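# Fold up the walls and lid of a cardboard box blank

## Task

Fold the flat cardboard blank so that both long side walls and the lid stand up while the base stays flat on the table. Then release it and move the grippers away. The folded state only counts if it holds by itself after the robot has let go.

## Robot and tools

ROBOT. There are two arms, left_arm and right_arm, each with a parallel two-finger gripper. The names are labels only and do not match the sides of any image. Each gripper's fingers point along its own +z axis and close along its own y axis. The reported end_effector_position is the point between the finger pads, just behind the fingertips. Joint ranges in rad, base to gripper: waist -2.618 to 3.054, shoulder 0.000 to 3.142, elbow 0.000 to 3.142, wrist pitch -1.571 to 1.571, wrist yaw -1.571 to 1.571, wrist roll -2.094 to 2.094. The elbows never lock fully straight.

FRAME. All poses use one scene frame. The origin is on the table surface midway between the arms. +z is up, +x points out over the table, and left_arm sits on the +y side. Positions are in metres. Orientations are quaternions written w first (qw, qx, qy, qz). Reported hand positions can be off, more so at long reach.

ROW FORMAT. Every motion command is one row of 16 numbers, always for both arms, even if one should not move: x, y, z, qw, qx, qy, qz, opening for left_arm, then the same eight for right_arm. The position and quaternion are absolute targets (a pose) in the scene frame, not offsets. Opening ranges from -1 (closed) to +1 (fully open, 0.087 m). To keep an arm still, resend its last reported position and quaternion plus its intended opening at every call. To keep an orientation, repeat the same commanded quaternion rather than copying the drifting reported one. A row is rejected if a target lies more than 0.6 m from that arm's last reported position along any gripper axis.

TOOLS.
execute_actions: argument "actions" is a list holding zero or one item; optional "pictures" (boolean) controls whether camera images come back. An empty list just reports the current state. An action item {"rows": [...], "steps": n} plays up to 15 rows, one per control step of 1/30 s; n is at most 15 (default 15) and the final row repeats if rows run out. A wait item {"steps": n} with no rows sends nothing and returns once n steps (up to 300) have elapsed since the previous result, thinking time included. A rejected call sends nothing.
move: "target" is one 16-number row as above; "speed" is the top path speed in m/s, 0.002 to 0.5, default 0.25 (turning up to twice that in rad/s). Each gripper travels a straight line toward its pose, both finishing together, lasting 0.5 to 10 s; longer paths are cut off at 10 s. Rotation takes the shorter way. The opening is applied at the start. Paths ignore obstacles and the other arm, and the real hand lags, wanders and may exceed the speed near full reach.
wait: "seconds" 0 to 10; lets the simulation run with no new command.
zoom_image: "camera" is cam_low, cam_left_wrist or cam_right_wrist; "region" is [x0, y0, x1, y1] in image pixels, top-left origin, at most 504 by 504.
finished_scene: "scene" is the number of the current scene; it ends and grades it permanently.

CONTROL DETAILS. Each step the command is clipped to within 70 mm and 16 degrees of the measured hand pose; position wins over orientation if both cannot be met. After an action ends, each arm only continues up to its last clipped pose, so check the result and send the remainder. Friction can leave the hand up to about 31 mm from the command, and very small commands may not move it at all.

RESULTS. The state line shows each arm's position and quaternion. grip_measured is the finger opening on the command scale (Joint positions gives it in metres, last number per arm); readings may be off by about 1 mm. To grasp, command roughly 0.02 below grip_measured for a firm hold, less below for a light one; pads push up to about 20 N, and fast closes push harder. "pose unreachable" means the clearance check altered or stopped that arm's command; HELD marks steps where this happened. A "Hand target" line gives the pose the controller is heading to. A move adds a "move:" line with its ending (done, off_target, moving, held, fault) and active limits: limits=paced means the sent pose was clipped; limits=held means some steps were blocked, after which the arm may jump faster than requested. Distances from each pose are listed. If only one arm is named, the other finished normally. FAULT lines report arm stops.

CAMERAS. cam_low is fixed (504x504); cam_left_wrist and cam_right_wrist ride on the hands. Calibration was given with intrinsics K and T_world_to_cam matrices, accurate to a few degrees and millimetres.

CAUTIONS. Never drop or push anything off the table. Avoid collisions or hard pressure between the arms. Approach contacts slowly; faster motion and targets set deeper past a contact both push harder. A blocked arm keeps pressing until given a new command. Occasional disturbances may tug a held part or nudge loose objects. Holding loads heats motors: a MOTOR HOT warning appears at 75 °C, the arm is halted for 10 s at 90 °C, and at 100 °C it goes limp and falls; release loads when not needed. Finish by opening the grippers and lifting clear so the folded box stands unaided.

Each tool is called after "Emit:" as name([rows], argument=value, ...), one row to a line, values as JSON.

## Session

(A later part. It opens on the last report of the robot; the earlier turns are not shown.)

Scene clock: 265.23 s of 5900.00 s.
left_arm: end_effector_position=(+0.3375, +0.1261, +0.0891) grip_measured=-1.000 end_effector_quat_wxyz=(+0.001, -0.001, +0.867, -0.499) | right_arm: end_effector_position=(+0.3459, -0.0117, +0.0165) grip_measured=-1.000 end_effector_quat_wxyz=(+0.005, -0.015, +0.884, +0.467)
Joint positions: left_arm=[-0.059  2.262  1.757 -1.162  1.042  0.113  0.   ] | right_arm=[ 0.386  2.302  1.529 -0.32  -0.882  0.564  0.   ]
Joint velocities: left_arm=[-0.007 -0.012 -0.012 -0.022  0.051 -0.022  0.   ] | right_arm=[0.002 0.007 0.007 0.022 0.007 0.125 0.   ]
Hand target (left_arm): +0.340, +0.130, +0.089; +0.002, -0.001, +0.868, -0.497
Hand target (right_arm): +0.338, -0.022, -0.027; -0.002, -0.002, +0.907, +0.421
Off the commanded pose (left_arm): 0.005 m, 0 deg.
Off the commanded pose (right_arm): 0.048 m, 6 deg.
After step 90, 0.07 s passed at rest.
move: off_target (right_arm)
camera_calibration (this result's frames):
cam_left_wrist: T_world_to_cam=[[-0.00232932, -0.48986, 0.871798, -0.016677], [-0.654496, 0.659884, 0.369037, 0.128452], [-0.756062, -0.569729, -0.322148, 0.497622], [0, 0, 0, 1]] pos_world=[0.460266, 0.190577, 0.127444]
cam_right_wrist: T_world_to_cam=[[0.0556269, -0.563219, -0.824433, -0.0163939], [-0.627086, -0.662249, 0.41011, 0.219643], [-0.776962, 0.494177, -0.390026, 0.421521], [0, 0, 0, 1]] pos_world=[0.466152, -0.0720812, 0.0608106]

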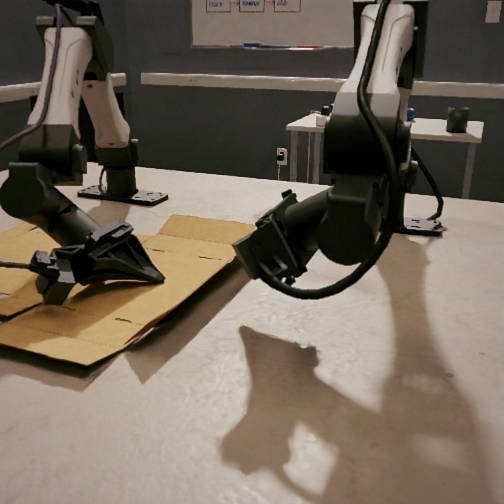

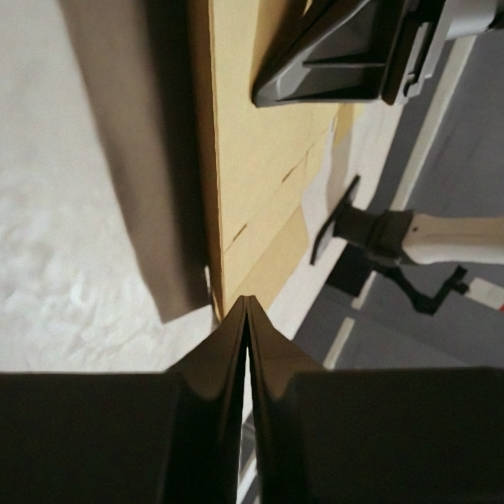

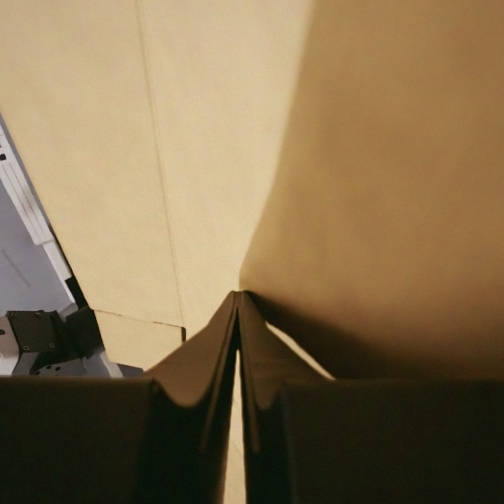

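Emit:
move(target=[0.34,0.12,0.05,0,0,0.87,-0.5,-1, 0.34,-0.02,-0.03,0,0,0.906,0.42,-1], speed=0.05)

Emit:
move(target=[0.34,0.025,0.062,0,0,0.87,-0.5,-1, 0.34,-0.02,-0.03,0,0,0.906,0.42,-1], speed=0.04)

Emit:
move(target=[0.34,0.03,0.01,0,0,0.94,-0.34,-1, 0.34,-0.02,-0.03,0,0,0.906,0.42,-1], speed=0.03)

Scene clock: 276.37 s of 5900.00 s.
left_arm: end_effector_position=(+0.3444, +0.1263, +0.0585) grip_measured=-1.000 end_effector_quat_wxyz=(+0.010, +0.001, +0.867, -0.498) | right_arm: end_effector_position=(+0.3455, -0.0114, +0.0162) grip_measured=-1.000 end_effector_quat_wxyz=(+0.003, -0.015, +0.883, +0.469)
Joint positions: left_arm=[-0.059  2.309  1.715 -1.047  1.042  0.102  0.   ] | right_arm=[ 0.386  2.304  1.529 -0.318 -0.887  0.564  0.   ]
Joint velocities: left_arm=[ 0.002 -0.007 -0.012  0.007  0.022 -0.081  0.   ] | right_arm=[-0.002  0.007 -0.007  0.007  0.037 -0.037  0.   ]
Hand target (left_arm): +0.341, +0.120, +0.050; -0.000, +0.000, +0.867, -0.498
Hand target (right_arm): +0.337, -0.022, -0.027; -0.002, -0.002, +0.907, +0.421
Off the commanded pose (left_arm): 0.011 m, 1 deg.
Off the commanded pose (right_arm): 0.047 m, 6 deg.
After step 90, 6.70 s passed at rest.
move: off_target (left_arm, right_arm)
camera_calibration (this result's frames):
cam_left_wrist: T_world_to_cam=[[-0.0141076, -0.49153, 0.870747, 0.0144117], [-0.664354, 0.655433, 0.359223, 0.148672], [-0.747285, -0.573416, -0.335796, 0.491398], [0, 0, 0, 1]] pos_world=[0.466188, 0.191415, 0.0990544]
cam_right_wrist: T_world_to_cam=[[0.0546325, -0.559942, -0.826728, -0.0159804], [-0.624644, -0.665112, 0.409202, 0.21882], [-0.778997, 0.494055, -0.386101, 0.421536], [0, 0, 0, 1]] pos_world=[0.465933, -0.07167, 0.0600024]

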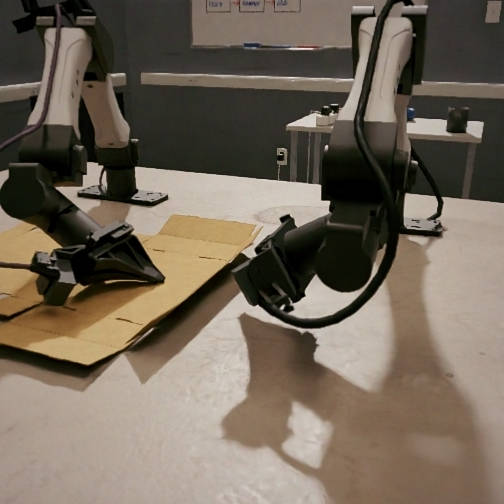

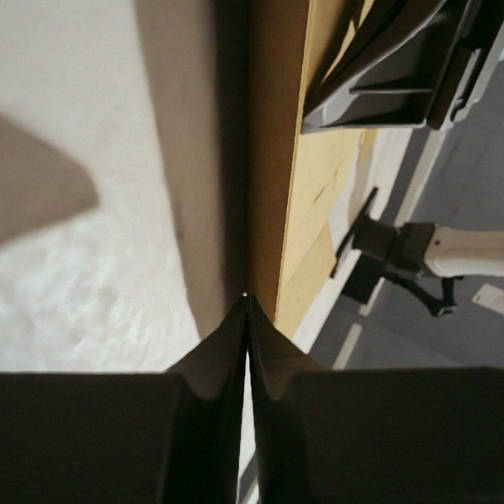

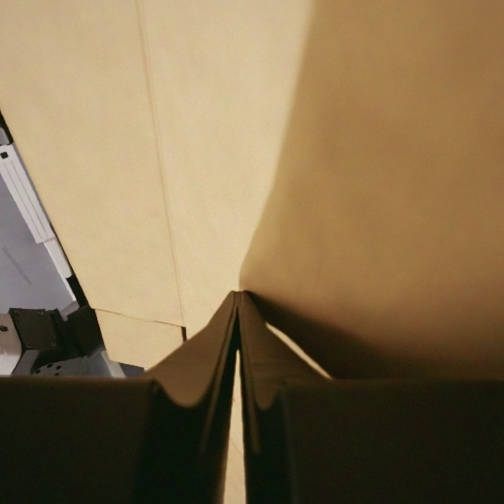

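Scene clock: 279.17 s of 5900.00 s.
left_arm: end_effector_position=(+0.3416, +0.0398, +0.0569) grip_measured=-1.000 end_effector_quat_wxyz=(-0.010, -0.016, +0.870, -0.493) | right_arm: end_effector_position=(+0.3456, -0.0112, +0.0165) grip_measured=-1.000 end_effector_quat_wxyz=(+0.004, -0.015, +0.883, +0.469)
Joint positions: left_arm=[-0.262  2.248  1.593 -0.686  1.016 -0.308  0.   ] | right_arm=[ 0.386  2.304  1.529 -0.316 -0.889  0.565  0.   ]
Joint velocities: left_arm=[-0.007 -0.012 -0.017 -0.022 -0.007 -0.066  0.   ] | right_arm=[ 0.007 -0.002  0.012 -0.022 -0.051 -0.022  0.   ]
Hand target (left_arm): +0.338, +0.025, +0.063; -0.003, +0.002, +0.866, -0.500
Hand target (right_arm): +0.337, -0.022, -0.027; -0.002, -0.002, +0.907, +0.421
Off the commanded pose (left_arm): 0.016 m, 2 deg.
Off the commanded pose (right_arm): 0.048 m, 7 deg.
move: off_target (left_arm, right_arm)
camera_calibration (this result's frames):
cam_left_wrist: T_world_to_cam=[[0.0359479, -0.501015, 0.864692, -0.0431082], [-0.650871, 0.644838, 0.400688, 0.197511], [-0.758337, -0.577207, -0.302916, 0.441156], [0, 0, 0, 1]] pos_world=[0.464649, 0.105678, 0.0917681]
cam_right_wrist: T_world_to_cam=[[0.0557139, -0.558305, -0.827763, -0.0159536], [-0.624716, -0.666213, 0.407296, 0.218974], [-0.778862, 0.494425, -0.385899, 0.421612], [0, 0, 0, 1]] pos_world=[0.466062, -0.0714793, 0.0603069]

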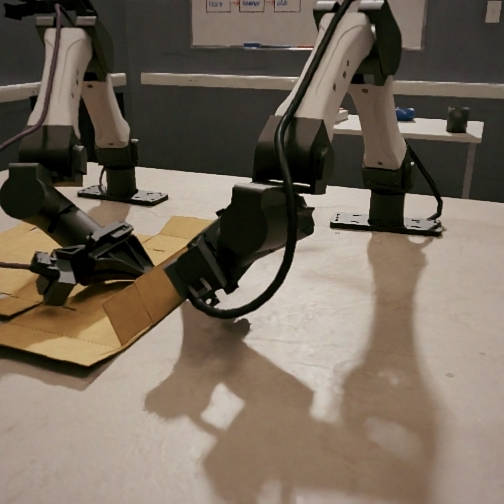

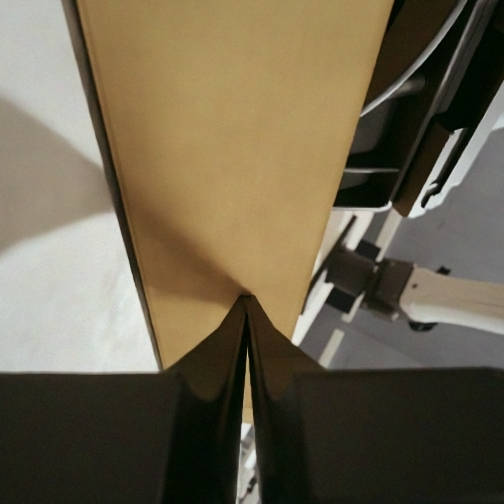

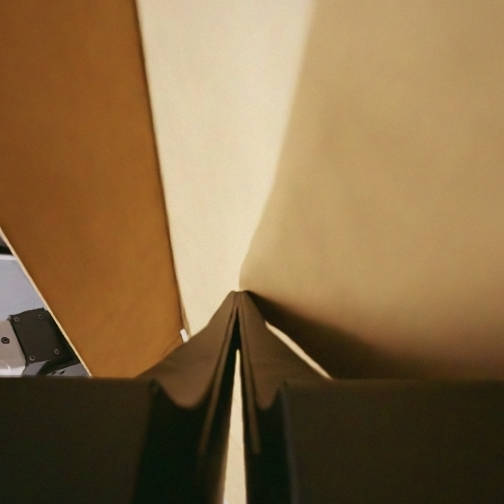

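Scene clock: 285.07 s of 5900.00 s.
left_arm: end_effector_position=(+0.3423, +0.0365, +0.0373) grip_measured=-1.000 end_effector_quat_wxyz=(-0.003, -0.014, +0.923, -0.385) | right_arm: end_effector_position=(+0.3453, -0.0116, +0.0163) grip_measured=-1.000 end_effector_quat_wxyz=(+0.003, -0.015, +0.883, +0.470)
Joint positions: left_arm=[-0.327  2.248  1.656 -0.767  0.768 -0.325  0.   ] | right_arm=[ 0.385  2.304  1.528 -0.316 -0.89   0.565  0.   ]
Joint velocities: left_arm=[ 0.012  0.002 -0.002 -0.022 -0.007  0.007  0.   ] | right_arm=[-0.012 -0.022 -0.007 -0.051  0.051 -0.037  0.   ]
Hand target (left_arm): +0.339, +0.031, +0.011; -0.001, +0.001, +0.940, -0.342
Hand target (right_arm): +0.338, -0.022, -0.027; -0.002, -0.002, +0.907, +0.421
Off the commanded pose (left_arm): 0.028 m, 6 deg.
Off the commanded pose (right_arm): 0.047 m, 7 deg.
move: off_target (left_arm, right_arm)
camera_calibration (this result's frames):
cam_left_wrist: T_world_to_cam=[[0.0261851, -0.693198, 0.720271, -0.0121117], [-0.655829, 0.531873, 0.535724, 0.208719], [-0.754455, -0.486403, -0.440692, 0.434402], [0, 0, 0, 1]] pos_world=[0.464938, 0.0918863, 0.0883455]
cam_right_wrist: T_world_to_cam=[[0.0537204, -0.558001, -0.828099, -0.0156391], [-0.624157, -0.666094, 0.408346, 0.21843], [-0.77945, 0.494927, -0.384063, 0.42165], [0, 0, 0, 1]] pos_world=[0.46583, -0.0719175, 0.0597942]

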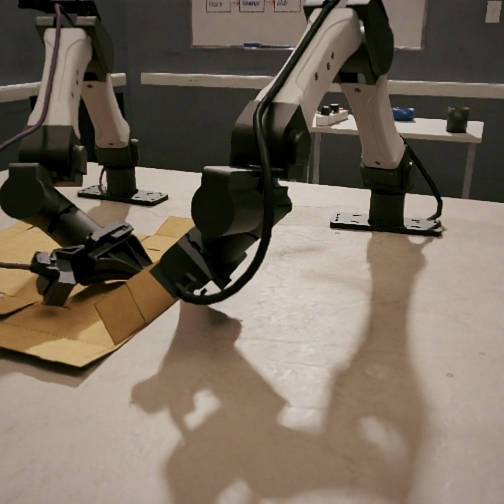

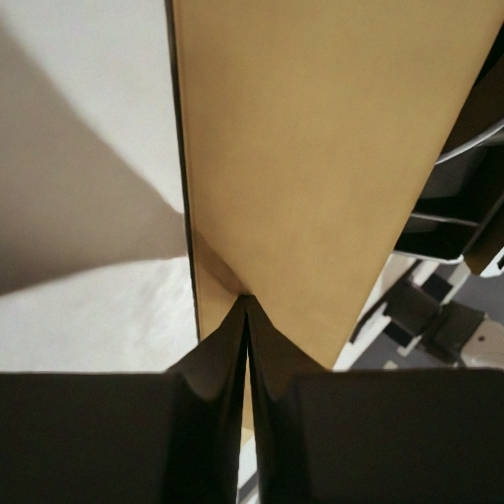

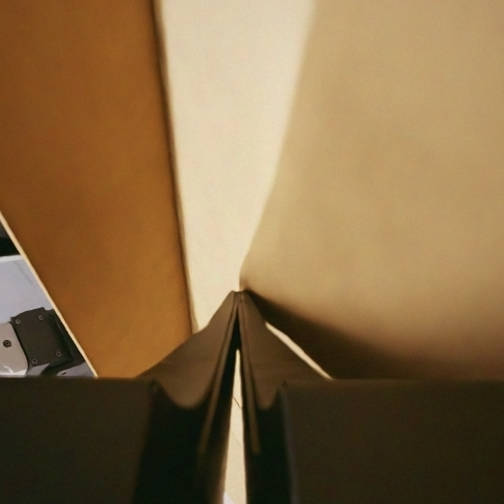

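Emit:
wait(seconds=10)

Emit:
wait(seconds=10)

Emit:
move(target=[0.34,0.13,0.09,0,0,0.87,-0.5,-1, 0.34,-0.02,-0.03,0,0,0.906,0.42,-1], speed=0.05)

Scene clock: 300.33 s of 5900.00 s.
left_arm: end_effector_position=(+0.3423, +0.0365, +0.0374) grip_measured=-1.000 end_effector_quat_wxyz=(-0.003, -0.015, +0.923, -0.385) | right_arm: end_effector_position=(+0.3453, -0.0116, +0.0163) grip_measured=-1.000 end_effector_quat_wxyz=(+0.003, -0.015, +0.883, +0.470)
Joint positions: left_arm=[-0.327  2.248  1.656 -0.767  0.767 -0.325  0.   ] | right_arm=[ 0.385  2.304  1.528 -0.316 -0.89   0.565  0.   ]
Joint velocities: left_arm=[ 0.002 -0.007  0.007 -0.007 -0.081  0.007  0.   ] | right_arm=[-0.002  0.017 -0.002  0.022  0.007  0.022  0.   ]
Hand target (left_arm): +0.339, +0.031, +0.012; -0.001, +0.001, +0.940, -0.342
Hand target (right_arm): +0.338, -0.022, -0.027; -0.002, -0.002, +0.907, +0.421
Off the commanded pose (left_arm): 0.028 m, 6 deg.
Off the commanded pose (right_arm): 0.047 m, 7 deg.
Steps of this call (steps 1 to 90: nothing new was sent; then 12.27 s passed at rest). Readings (end_effector_position):
1: left_arm (+0.3424, +0.0365, +0.0375) | right_arm (+0.3453, -0.0116, +0.0163)
2: left_arm (+0.3423, +0.0365, +0.0375) | right_arm (+0.3453, -0.0116, +0.0163)
4: left_arm (+0.3423, +0.0365, +0.0374) | right_arm (+0.3453, -0.0116, +0.0163)
8: left_arm (+0.3423, +0.0365, +0.0374) | right_arm (+0.3453, -0.0116, +0.0163)
90: the state above
camera_calibration (this result's frames):
cam_left_wrist: T_world_to_cam=[[0.0269479, -0.693442, 0.720008, -0.012393], [-0.655908, 0.531275, 0.536221, 0.208743], [-0.75436, -0.486709, -0.440517, 0.434448], [0, 0, 0, 1]] pos_world=[0.46498, 0.0919559, 0.0883723]
cam_right_wrist: T_world_to_cam=[[0.0537204, -0.558001, -0.828099, -0.0156391], [-0.624157, -0.666094, 0.408346, 0.21843], [-0.77945, 0.494927, -0.384063, 0.42165], [0, 0, 0, 1]] pos_world=[0.46583, -0.0719175, 0.0597942]

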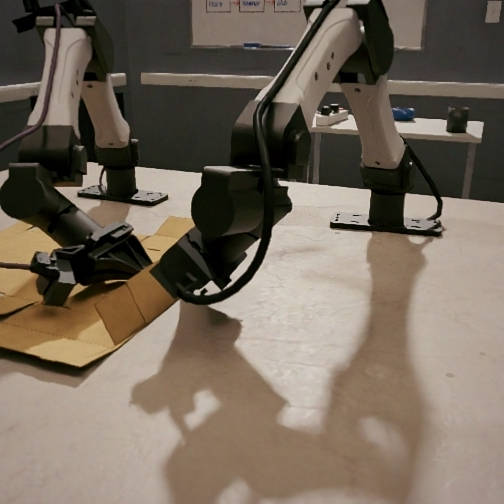

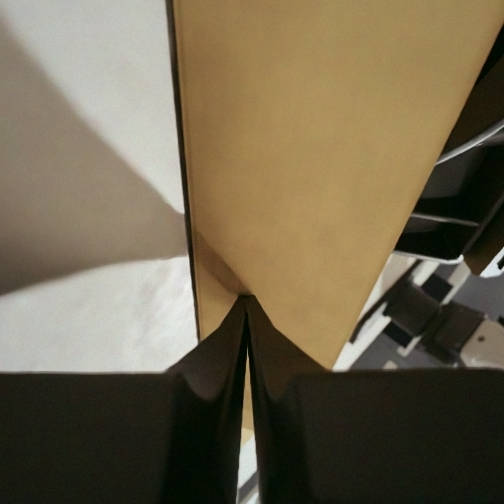

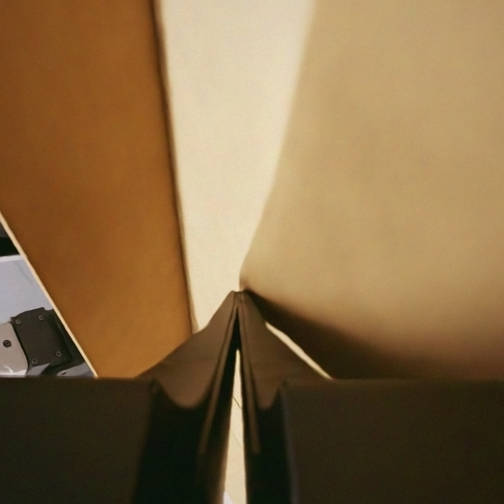

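Scene clock: 310.33 s of 5900.00 s.
left_arm: end_effector_position=(+0.3423, +0.0365, +0.0374) grip_measured=-1.000 end_effector_quat_wxyz=(-0.003, -0.015, +0.923, -0.385) | right_arm: end_effector_position=(+0.3453, -0.0116, +0.0163) grip_measured=-1.000 end_effector_quat_wxyz=(+0.003, -0.015, +0.883, +0.470)
Joint positions: left_arm=[-0.327  2.248  1.656 -0.767  0.767 -0.325  0.   ] | right_arm=[ 0.385  2.304  1.528 -0.316 -0.89   0.565  0.   ]
Joint velocities: left_arm=[ 0.017 -0.002 -0.007 -0.081  0.066 -0.022  0.   ] | right_arm=[ 0.012  0.002  0.002  0.022 -0.022  0.022  0.   ]
Hand target (left_arm): +0.339, +0.031, +0.012; -0.001, +0.001, +0.940, -0.342
Hand target (right_arm): +0.338, -0.022, -0.027; -0.002, -0.002, +0.907, +0.421
Off the commanded pose (left_arm): 0.028 m, 6 deg.
Off the commanded pose (right_arm): 0.047 m, 7 deg.
Steps of this call (steps 1 to 90: nothing new was sent; then 7.00 s passed at rest). Readings (end_effector_position):
1: left_arm (+0.3423, +0.0365, +0.0374) | right_arm (+0.3453, -0.0116, +0.0163)
2: left_arm (+0.3423, +0.0365, +0.0374) | right_arm (+0.3453, -0.0116, +0.0163)
4: left_arm (+0.3423, +0.0365, +0.0374) | right_arm (+0.3453, -0.0116, +0.0163)
8: left_arm (+0.3423, +0.0365, +0.0374) | right_arm (+0.3453, -0.0116, +0.0163)
90: the state above
camera_calibration (this result's frames):
cam_left_wrist: T_world_to_cam=[[0.0269479, -0.693442, 0.720008, -0.012393], [-0.655908, 0.531275, 0.536221, 0.208743], [-0.75436, -0.486709, -0.440517, 0.434448], [0, 0, 0, 1]] pos_world=[0.46498, 0.0919559, 0.0883723]
cam_right_wrist: T_world_to_cam=[[0.0537204, -0.558001, -0.828099, -0.0156391], [-0.624157, -0.666094, 0.408346, 0.21843], [-0.77945, 0.494927, -0.384063, 0.42165], [0, 0, 0, 1]] pos_world=[0.46583, -0.0719175, 0.0597942]

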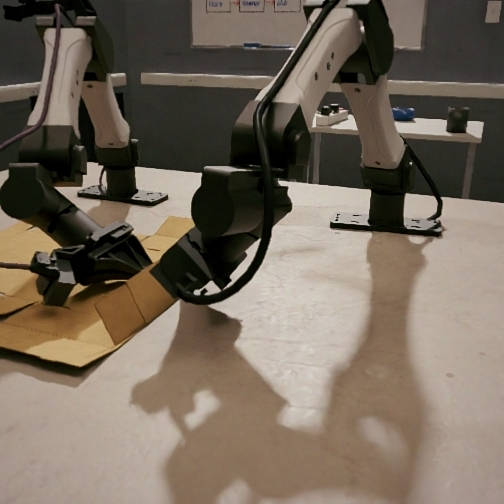

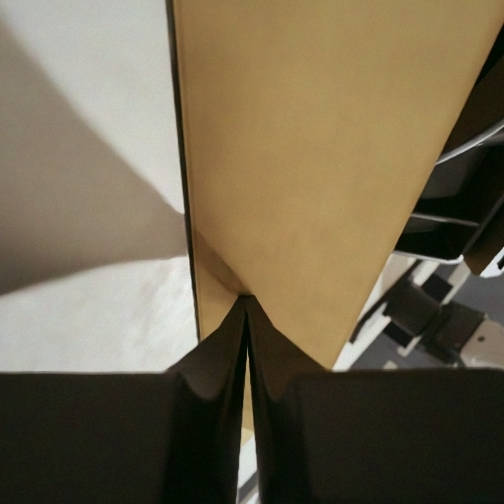

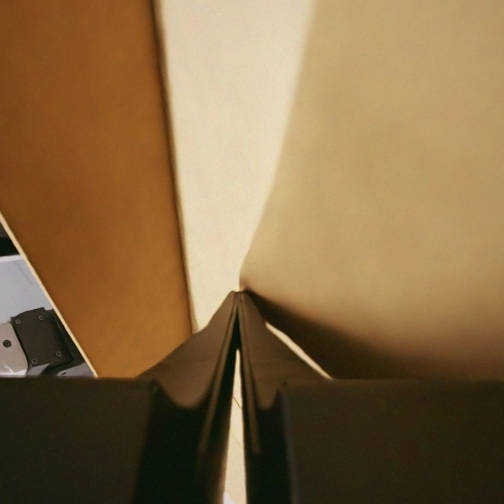

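Scene clock: 313.37 s of 5900.00 s.
left_arm: end_effector_position=(+0.3369, +0.1281, +0.0864) grip_measured=-1.000 end_effector_quat_wxyz=(-0.000, -0.001, +0.870, -0.493) | right_arm: end_effector_position=(+0.3459, -0.0123, +0.0168) grip_measured=-1.000 end_effector_quat_wxyz=(+0.003, -0.014, +0.882, +0.471)
Joint positions: left_arm=[-0.058  2.263  1.756 -1.164  1.028  0.115  0.   ] | right_arm=[ 0.382  2.304  1.528 -0.316 -0.893  0.566  0.   ]
Joint velocities: left_arm=[-0.007 -0.007 -0.007 -0.007  0.037  0.022  0.   ] | right_arm=[ 0.017 -0.017 -0.007  0.007  0.007 -0.007  0.   ]
Hand target (left_arm): +0.341, +0.131, +0.089; +0.003, -0.001, +0.868, -0.496
Hand target (right_arm): +0.338, -0.022, -0.027; -0.002, -0.002, +0.907, +0.421
Off the commanded pose (left_arm): 0.005 m, 1 deg.
Off the commanded pose (right_arm): 0.048 m, 7 deg.
move: off_target (right_arm)
camera_calibration (this result's frames):
cam_left_wrist: T_world_to_cam=[[-0.000450891, -0.502512, 0.86457, -0.0117229], [-0.652899, 0.655013, 0.380371, 0.126895], [-0.757445, -0.564305, -0.328385, 0.497755], [0, 0, 0, 1]] pos_world=[0.459866, 0.191877, 0.125324]
cam_right_wrist: T_world_to_cam=[[0.0521242, -0.5556, -0.829814, -0.0150746], [-0.624596, -0.666496, 0.407017, 0.21823], [-0.779207, 0.497083, -0.381766, 0.422534], [0, 0, 0, 1]] pos_world=[0.466332, -0.0729608, 0.0599769]

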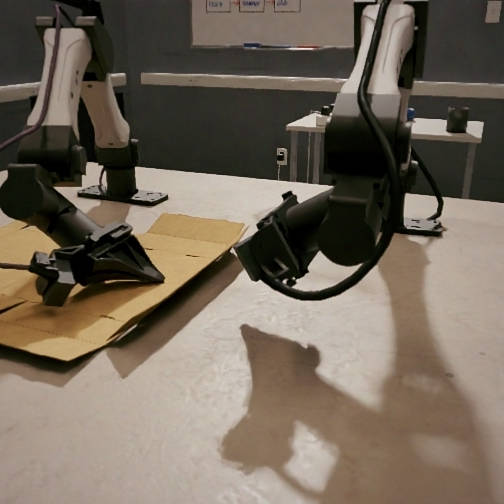

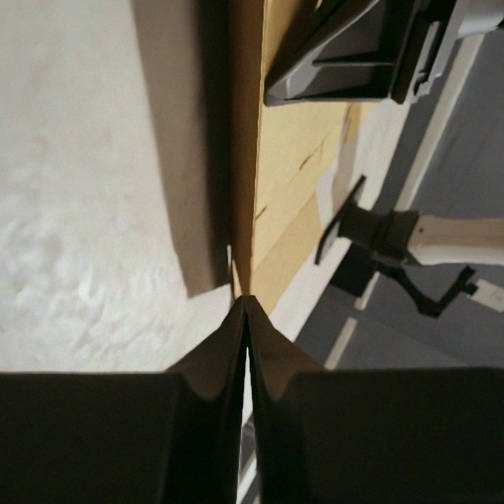

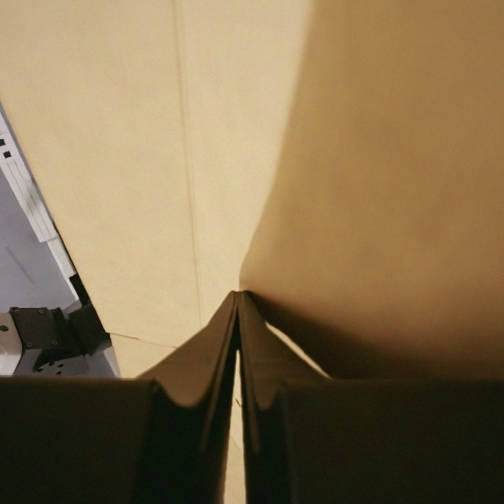

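Emit:
move(target=[0.34,0.11,0.05,0,0,0.87,-0.5,-1, 0.34,-0.045,0.04,0,0,0.906,0.42,-1], speed=0.06)

Emit:
move(target=[0.34,0.11,0.05,0,0,0.87,-0.5,-1, 0.34,-0.05,-0.035,0,0,0.906,0.42,-1], speed=0.04)

Emit:
move(target=[0.34,0.005,0.064,0,0,0.89,-0.45,-1, 0.34,-0.05,-0.035,0,0,0.906,0.42,-1], speed=0.04)

Emit:
move(target=[0.34,-0.005,0.0,0,0,0.92,-0.39,-1, 0.34,-0.05,-0.035,0,0,0.906,0.42,-1], speed=0.03)

Scene clock: 323.63 s of 5900.00 s.
left_arm: end_effector_position=(+0.3438, +0.1149, +0.0573) grip_measured=-1.000 end_effector_quat_wxyz=(+0.008, +0.003, +0.869, -0.495) | right_arm: end_effector_position=(+0.3328, -0.0415, +0.0278) grip_measured=-1.000 end_effector_quat_wxyz=(-0.016, +0.005, +0.908, +0.419)
Joint positions: left_arm=[-0.088  2.297  1.695 -0.999  1.036  0.057  0.   ] | right_arm=[ 0.353  2.229  1.528 -0.532 -0.814  0.492  0.   ]
Joint velocities: left_arm=[-0.002  0.002 -0.007 -0.007  0.066 -0.007  0.   ] | right_arm=[-0.022  0.002  0.002  0.037 -0.007 -0.007  0.   ]
Hand target (left_arm): +0.340, +0.110, +0.050; -0.001, +0.000, +0.867, -0.499
Hand target (right_arm): +0.339, -0.045, +0.040; +0.001, +0.000, +0.907, +0.421
Off the commanded pose (left_arm): 0.010 m, 1 deg.
Off the commanded pose (right_arm): 0.015 m, 2 deg.
After step 90, 5.83 s passed at rest.
move: off_target (right_arm)
camera_calibration (this result's frames):
cam_left_wrist: T_world_to_cam=[[-0.0169419, -0.498058, 0.866978, 0.0118771], [-0.660247, 0.656737, 0.364377, 0.154304], [-0.750857, -0.566247, -0.339968, 0.484647], [0, 0, 0, 1]] pos_world=[0.465981, 0.179008, 0.0982422]
cam_right_wrist: T_world_to_cam=[[0.00274209, -0.648552, -0.761165, -0.0107442], [-0.612944, -0.602508, 0.51116, 0.182006], [-0.790122, 0.46515, -0.399178, 0.433873], [0, 0, 0, 1]] pos_world=[0.454402, -0.099124, 0.0719803]

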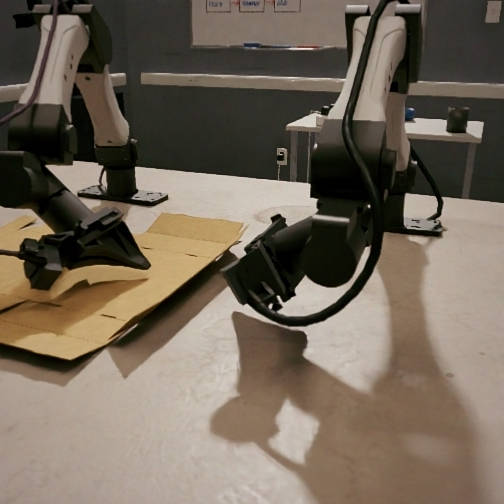

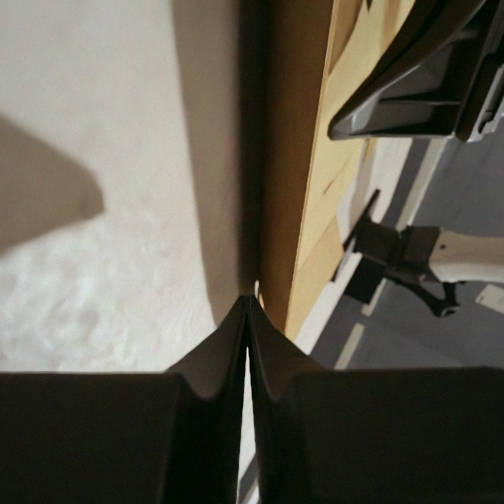

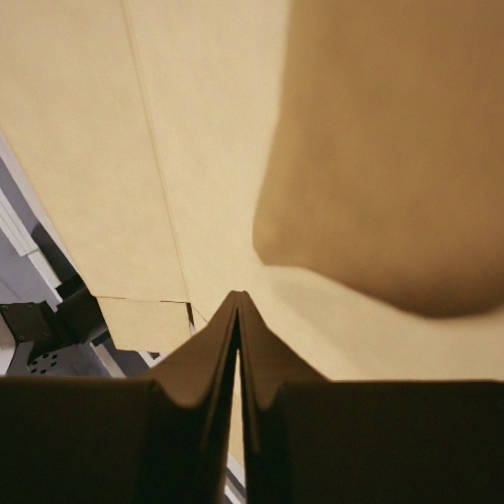

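Scene clock: 325.53 s of 5900.00 s.
left_arm: end_effector_position=(+0.3446, +0.1149, +0.0571) grip_measured=-1.000 end_effector_quat_wxyz=(+0.010, +0.004, +0.869, -0.495) | right_arm: end_effector_position=(+0.3381, -0.0384, +0.0154) grip_measured=-1.000 end_effector_quat_wxyz=(-0.012, -0.011, +0.881, +0.472)
Joint positions: left_arm=[-0.088  2.297  1.695 -0.994  1.036  0.055  0.   ] | right_arm=[ 0.33   2.285  1.493 -0.392 -0.93   0.482  0.   ]
Joint velocities: left_arm=[-0.012 -0.007 -0.007 -0.051  0.11  -0.007  0.   ] | right_arm=[-0.002  0.002 -0.017  0.066 -0.007 -0.11   0.   ]
Hand target (left_arm): +0.340, +0.110, +0.050; -0.000, +0.000, +0.867, -0.498
Hand target (right_arm): +0.337, -0.052, -0.031; -0.004, -0.002, +0.907, +0.421
Off the commanded pose (left_arm): 0.010 m, 1 deg.
Off the commanded pose (right_arm): 0.052 m, 7 deg.
move: off_target (right_arm)
camera_calibration (this result's frames):
cam_left_wrist: T_world_to_cam=[[-0.0193323, -0.498189, 0.866853, 0.0128691], [-0.66209, 0.656046, 0.362271, 0.155744], [-0.749175, -0.566931, -0.342529, 0.484839], [0, 0, 0, 1]] pos_world=[0.466595, 0.179106, 0.0984943]
cam_right_wrist: T_world_to_cam=[[0.0332967, -0.553127, -0.832431, -0.0237553], [-0.606736, -0.673043, 0.422949, 0.190023], [-0.794206, 0.490983, -0.358012, 0.433443], [0, 0, 0, 1]] pos_world=[0.460328, -0.0980594, 0.0550332]

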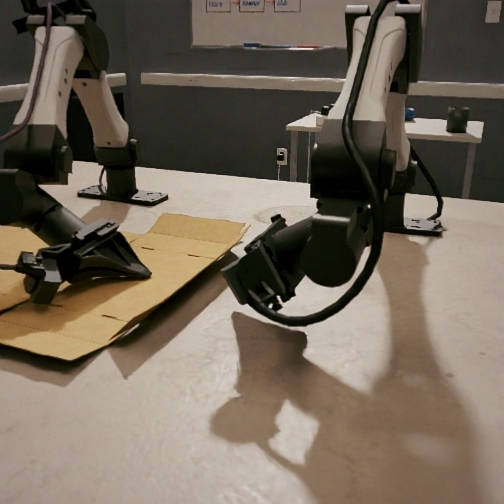

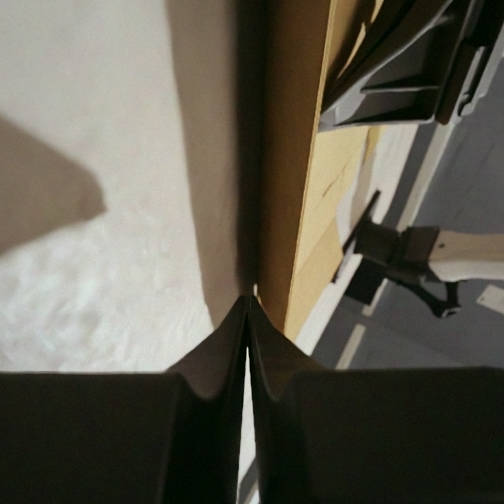

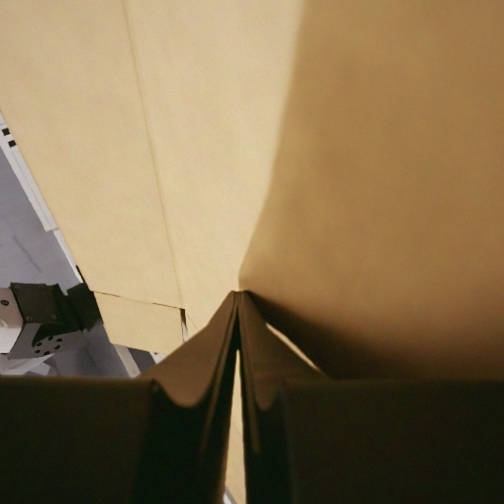

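Scene clock: 328.57 s of 5900.00 s.
left_arm: end_effector_position=(+0.3411, +0.0203, +0.0581) grip_measured=-1.000 end_effector_quat_wxyz=(-0.010, -0.015, +0.895, -0.446) | right_arm: end_effector_position=(+0.3379, -0.0380, +0.0155) grip_measured=-1.000 end_effector_quat_wxyz=(-0.012, -0.012, +0.880, +0.474)
Joint positions: left_arm=[-0.33   2.234  1.638 -0.712  0.897 -0.372  0.   ] | right_arm=[ 0.33   2.286  1.493 -0.39  -0.935  0.481  0.   ]
Joint velocities: left_arm=[ 0.012 -0.007  0.022 -0.007  0.022 -0.037  0.   ] | right_arm=[ 0.012 -0.002 -0.002  0.022 -0.051 -0.022  0.   ]
Hand target (left_arm): +0.338, +0.005, +0.065; -0.003, +0.001, +0.892, -0.453
Hand target (right_arm): +0.337, -0.052, -0.031; -0.004, -0.002, +0.907, +0.421
Off the commanded pose (left_arm): 0.016 m, 2 deg.
Off the commanded pose (right_arm): 0.052 m, 7 deg.
move: off_target (left_arm, right_arm)
camera_calibration (this result's frames):
cam_left_wrist: T_world_to_cam=[[0.0336003, -0.591038, 0.805944, -0.0478325], [-0.649172, 0.600222, 0.467237, 0.20576], [-0.7599, -0.538895, -0.363517, 0.433159], [0, 0, 0, 1]] pos_world=[0.464338, 0.0816543, 0.0998723]
cam_right_wrist: T_world_to_cam=[[0.0349799, -0.549251, -0.834925, -0.023882], [-0.605, -0.676598, 0.41975, 0.189406], [-0.795457, 0.490446, -0.355964, 0.433468], [0, 0, 0, 1]] pos_world=[0.460232, -0.0975583, 0.0548563]

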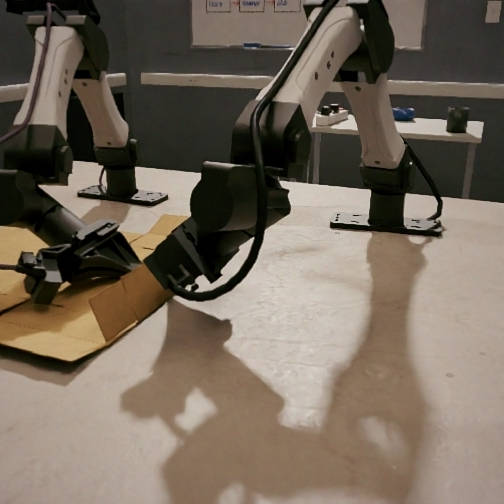

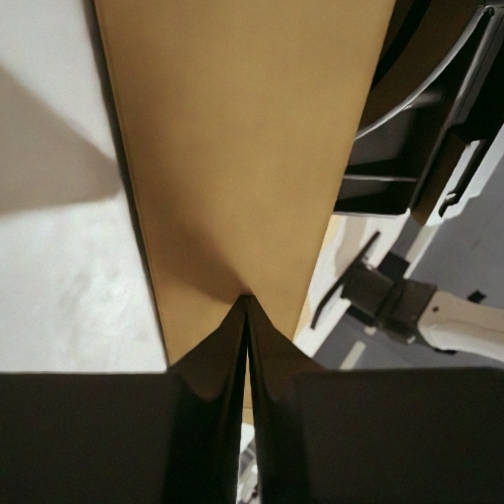

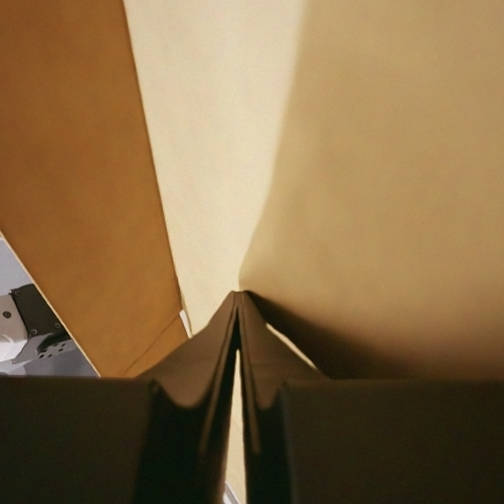

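Scene clock: 331.03 s of 5900.00 s.
left_arm: end_effector_position=(+0.3416, -0.0038, +0.0393) grip_measured=-1.000 end_effector_quat_wxyz=(-0.001, +0.002, +0.904, -0.428) | right_arm: end_effector_position=(+0.3381, -0.0384, +0.0158) grip_measured=-1.000 end_effector_quat_wxyz=(-0.012, -0.013, +0.880, +0.475)
Joint positions: left_arm=[-0.394  2.266  1.638 -0.627  0.842 -0.413  0.   ] | right_arm=[ 0.329  2.286  1.493 -0.39  -0.936  0.48   0.   ]
Joint velocities: left_arm=[ 0.022  0.022 -0.002 -0.007 -0.066  0.007  0.   ] | right_arm=[-0.007  0.007 -0.002 -0.11   0.066 -0.022  0.   ]
Hand target (left_arm): +0.338, -0.004, +0.002; -0.002, +0.002, +0.920, -0.391
Hand target (right_arm): +0.337, -0.052, -0.031; -0.004, -0.002, +0.907, +0.421
Off the commanded pose (left_arm): 0.039 m, 5 deg.
Off the commanded pose (right_arm): 0.052 m, 7 deg.
move: off_target (left_arm, right_arm)
camera_calibration (this result's frames):
cam_left_wrist: T_world_to_cam=[[-0.00470229, -0.622572, 0.782549, -0.0330421], [-0.649748, 0.596758, 0.470858, 0.229335], [-0.760135, -0.506245, -0.407321, 0.41566], [0, 0, 0, 1]] pos_world=[0.464812, 0.0529974, 0.0871798]
cam_right_wrist: T_world_to_cam=[[0.0357531, -0.547996, -0.835716, -0.0239948], [-0.60533, -0.677263, 0.418199, 0.18929], [-0.795171, 0.490932, -0.355933, 0.433855], [0, 0, 0, 1]] pos_world=[0.46043, -0.0979432, 0.0552096]

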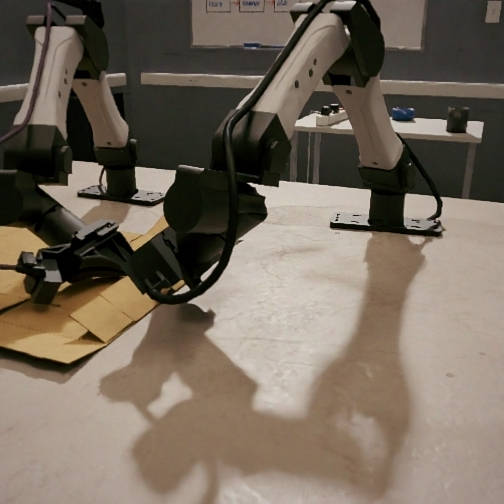

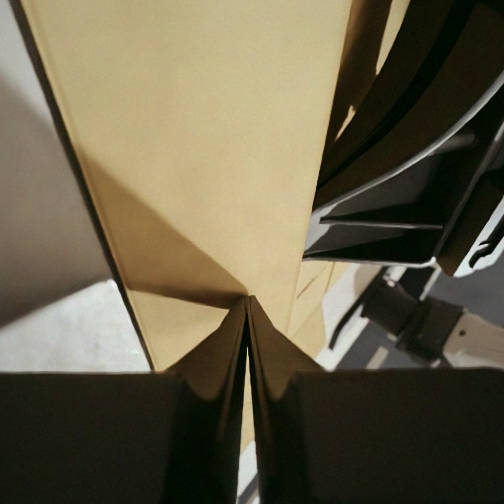

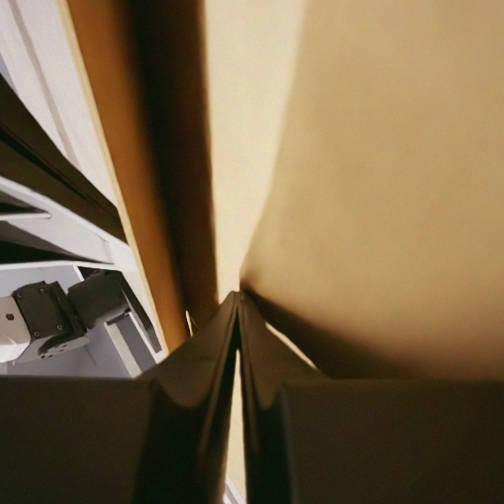

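Now ~150°. Withdraw the right and press flat.

Emit:
move(target=[0.34,0.0,-0.025,0,0,0.92,-0.39,-1, 0.34,-0.10,0.05,0,0,0.906,0.42,-1], speed=0.04)

Emit:
move(target=[0.34,0.0,-0.025,0,0,0.92,-0.39,-1, 0.34,-0.09,-0.03,0,0,0.906,0.42,-1], speed=0.04)

Emit:
move(target=[0.34,0.12,0.1,0,0,0.87,-0.5,-1, 0.34,-0.09,-0.03,0,0,0.906,0.42,-1], speed=0.05)

Scene clock: 339.20 s of 5900.00 s.
left_arm: end_effector_position=(+0.3414, -0.0115, +0.0290) grip_measured=-1.000 end_effector_quat_wxyz=(-0.004, +0.012, +0.892, -0.451) | right_arm: end_effector_position=(+0.3272, -0.0975, +0.0335) grip_measured=-1.000 end_effector_quat_wxyz=(-0.024, +0.010, +0.908, +0.418)
Joint positions: left_arm=[-0.399  2.302  1.624 -0.561  0.892 -0.414  0.   ] | right_arm=[ 0.228  2.188  1.493 -0.686 -0.849  0.318  0.   ]
Joint velocities: left_arm=[ 0.002 -0.022 -0.002 -0.022  0.037  0.022  0.   ] | right_arm=[-0.007 -0.027  0.002 -0.081  0.051 -0.037  0.   ]
Hand target (left_arm): +0.337, +0.002, -0.021; -0.004, +0.003, +0.920, -0.391
Hand target (right_arm): +0.338, -0.100, +0.050; +0.001, +0.001, +0.907, +0.421
Off the commanded pose (left_arm): 0.055 m, 8 deg.
Off the commanded pose (right_arm): 0.021 m, 3 deg.
After step 90, 3.00 s passed at rest.
move: off_target (left_arm, right_arm)
camera_calibration (this result's frames):
cam_left_wrist: T_world_to_cam=[[-0.0192605, -0.581741, 0.813146, -0.0252697], [-0.637901, 0.633406, 0.438041, 0.236013], [-0.769878, -0.51027, -0.383292, 0.41], [0, 0, 0, 1]] pos_world=[0.465716, 0.0450179, 0.0743143]
cam_right_wrist: T_world_to_cam=[[-0.0138499, -0.649874, -0.759916, -0.0374471], [-0.604319, -0.600042, 0.524165, 0.138937], [-0.796622, 0.466491, -0.384421, 0.459536], [0, 0, 0, 1]] pos_world=[0.44952, -0.155338, 0.0753726]

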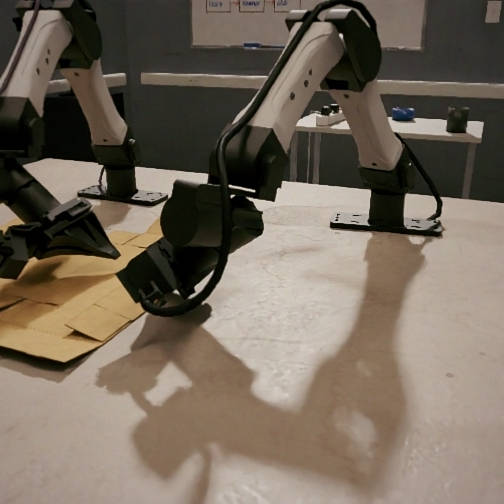

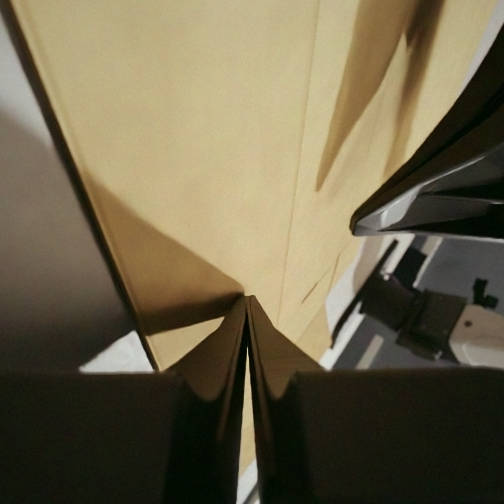

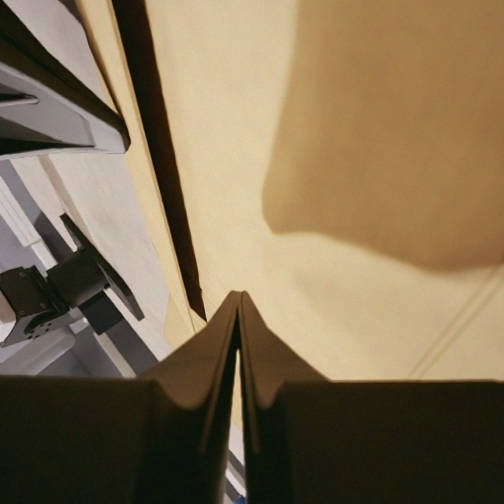

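Scene clock: 341.20 s of 5900.00 s.
left_arm: end_effector_position=(+0.3437, -0.0092, +0.0292) grip_measured=-1.000 end_effector_quat_wxyz=(+0.000, +0.009, +0.894, -0.447) | right_arm: end_effector_position=(+0.3411, -0.0876, +0.0151) grip_measured=-1.000 end_effector_quat_wxyz=(-0.005, -0.004, +0.888, +0.460)
Joint positions: left_arm=[-0.395  2.298  1.624 -0.56   0.881 -0.416  0.   ] | right_arm=[ 0.223  2.258  1.477 -0.526 -0.93   0.33   0.   ]
Joint velocities: left_arm=[ 0.027 -0.012 -0.007  0.051 -0.051 -0.037  0.   ] | right_arm=[ 0.002  0.007 -0.012  0.007  0.022  0.022  0.   ]
Hand target (left_arm): +0.337, +0.002, -0.021; -0.004, +0.003, +0.920, -0.391
Hand target (right_arm): +0.338, -0.092, -0.026; -0.003, -0.002, +0.907, +0.421
Off the commanded pose (left_arm): 0.055 m, 7 deg.
Off the commanded pose (right_arm): 0.045 m, 5 deg.
move: off_target (left_arm, right_arm)
camera_calibration (this result's frames):
cam_left_wrist: T_world_to_cam=[[-0.0178981, -0.589072, 0.807882, -0.0244077], [-0.646072, 0.623479, 0.4403, 0.238601], [-0.763067, -0.51407, -0.391742, 0.410942], [0, 0, 0, 1]] pos_world=[0.467293, 0.0481121, 0.0756458]
cam_right_wrist: T_world_to_cam=[[0.0267769, -0.576883, -0.816388, -0.0515035], [-0.622585, -0.648574, 0.437881, 0.166158], [-0.782094, 0.496546, -0.376526, 0.456463], [0, 0, 0, 1]] pos_world=[0.461824, -0.1486, 0.0570655]

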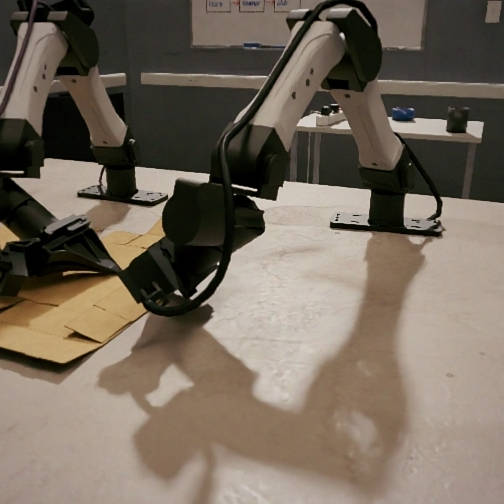

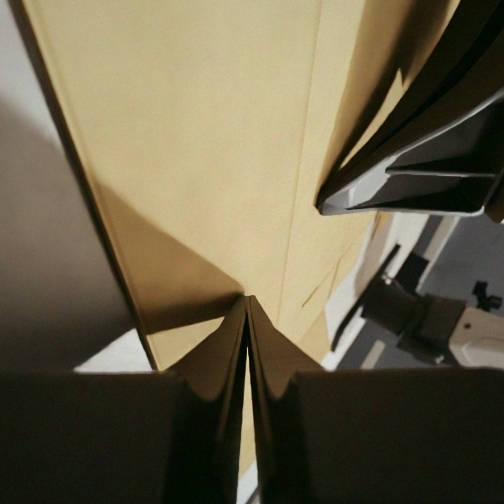

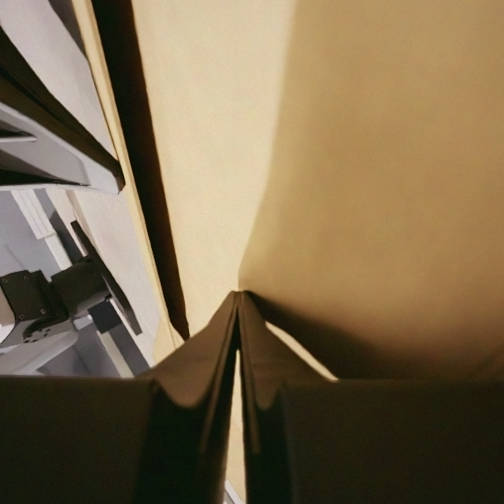

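Scene clock: 344.63 s of 5900.00 s.
left_arm: end_effector_position=(+0.3371, +0.1178, +0.0911) grip_measured=-1.000 end_effector_quat_wxyz=(-0.005, -0.004, +0.870, -0.493) | right_arm: end_effector_position=(+0.3433, -0.0862, +0.0153) grip_measured=-1.000 end_effector_quat_wxyz=(-0.002, -0.005, +0.883, +0.469)
Joint positions: left_arm=[-0.082  2.253  1.756 -1.146  1.03   0.068  0.   ] | right_arm=[ 0.221  2.265  1.477 -0.505 -0.948  0.335  0.   ]
Joint velocities: left_arm=[ 0.022 -0.007 -0.002 -0.022 -0.022  0.007  0.   ] | right_arm=[-0.007  0.002  0.007 -0.051  0.007  0.007  0.   ]
Hand target (left_arm): +0.340, +0.120, +0.099; +0.003, -0.001, +0.868, -0.496
Hand target (right_arm): +0.338, -0.092, -0.027; -0.003, -0.002, +0.907, +0.421
Off the commanded pose (left_arm): 0.010 m, 1 deg.
Off the commanded pose (right_arm): 0.046 m, 6 deg.
move: off_target (right_arm)
camera_calibration (this result's frames):
cam_left_wrist: T_world_to_cam=[[0.0100169, -0.501825, 0.864911, -0.0246343], [-0.648499, 0.655133, 0.387622, 0.129729], [-0.76115, -0.564776, -0.318871, 0.494088], [0, 0, 0, 1]] pos_world=[0.460451, 0.181698, 0.128571]
cam_right_wrist: T_world_to_cam=[[0.0319316, -0.560658, -0.827431, -0.0507392], [-0.625225, -0.657087, 0.421107, 0.168858], [-0.779791, 0.503884, -0.371519, 0.457334], [0, 0, 0, 1]] pos_world=[0.463819, -0.147936, 0.056818]

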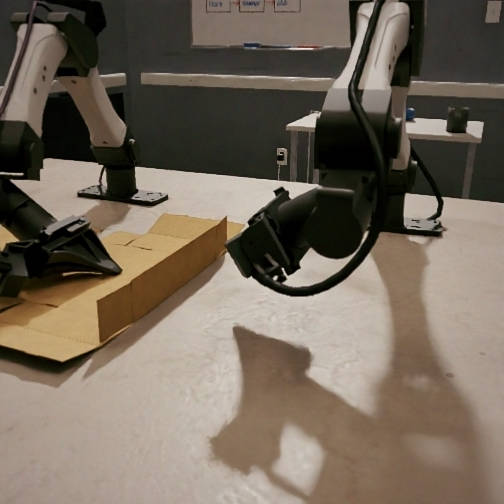

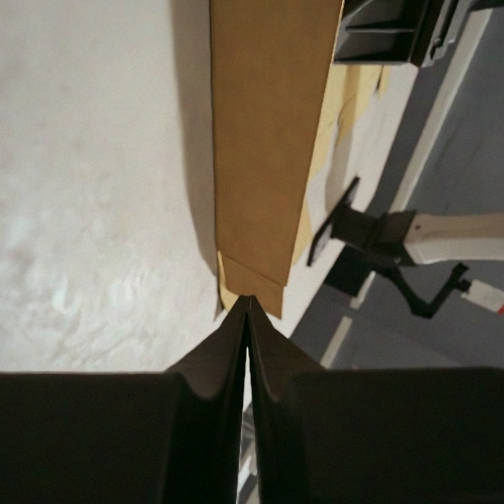

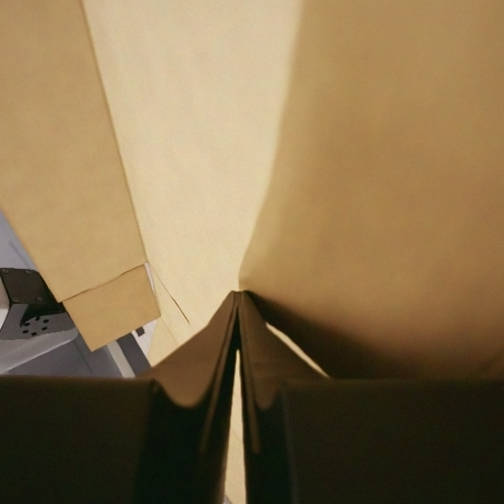

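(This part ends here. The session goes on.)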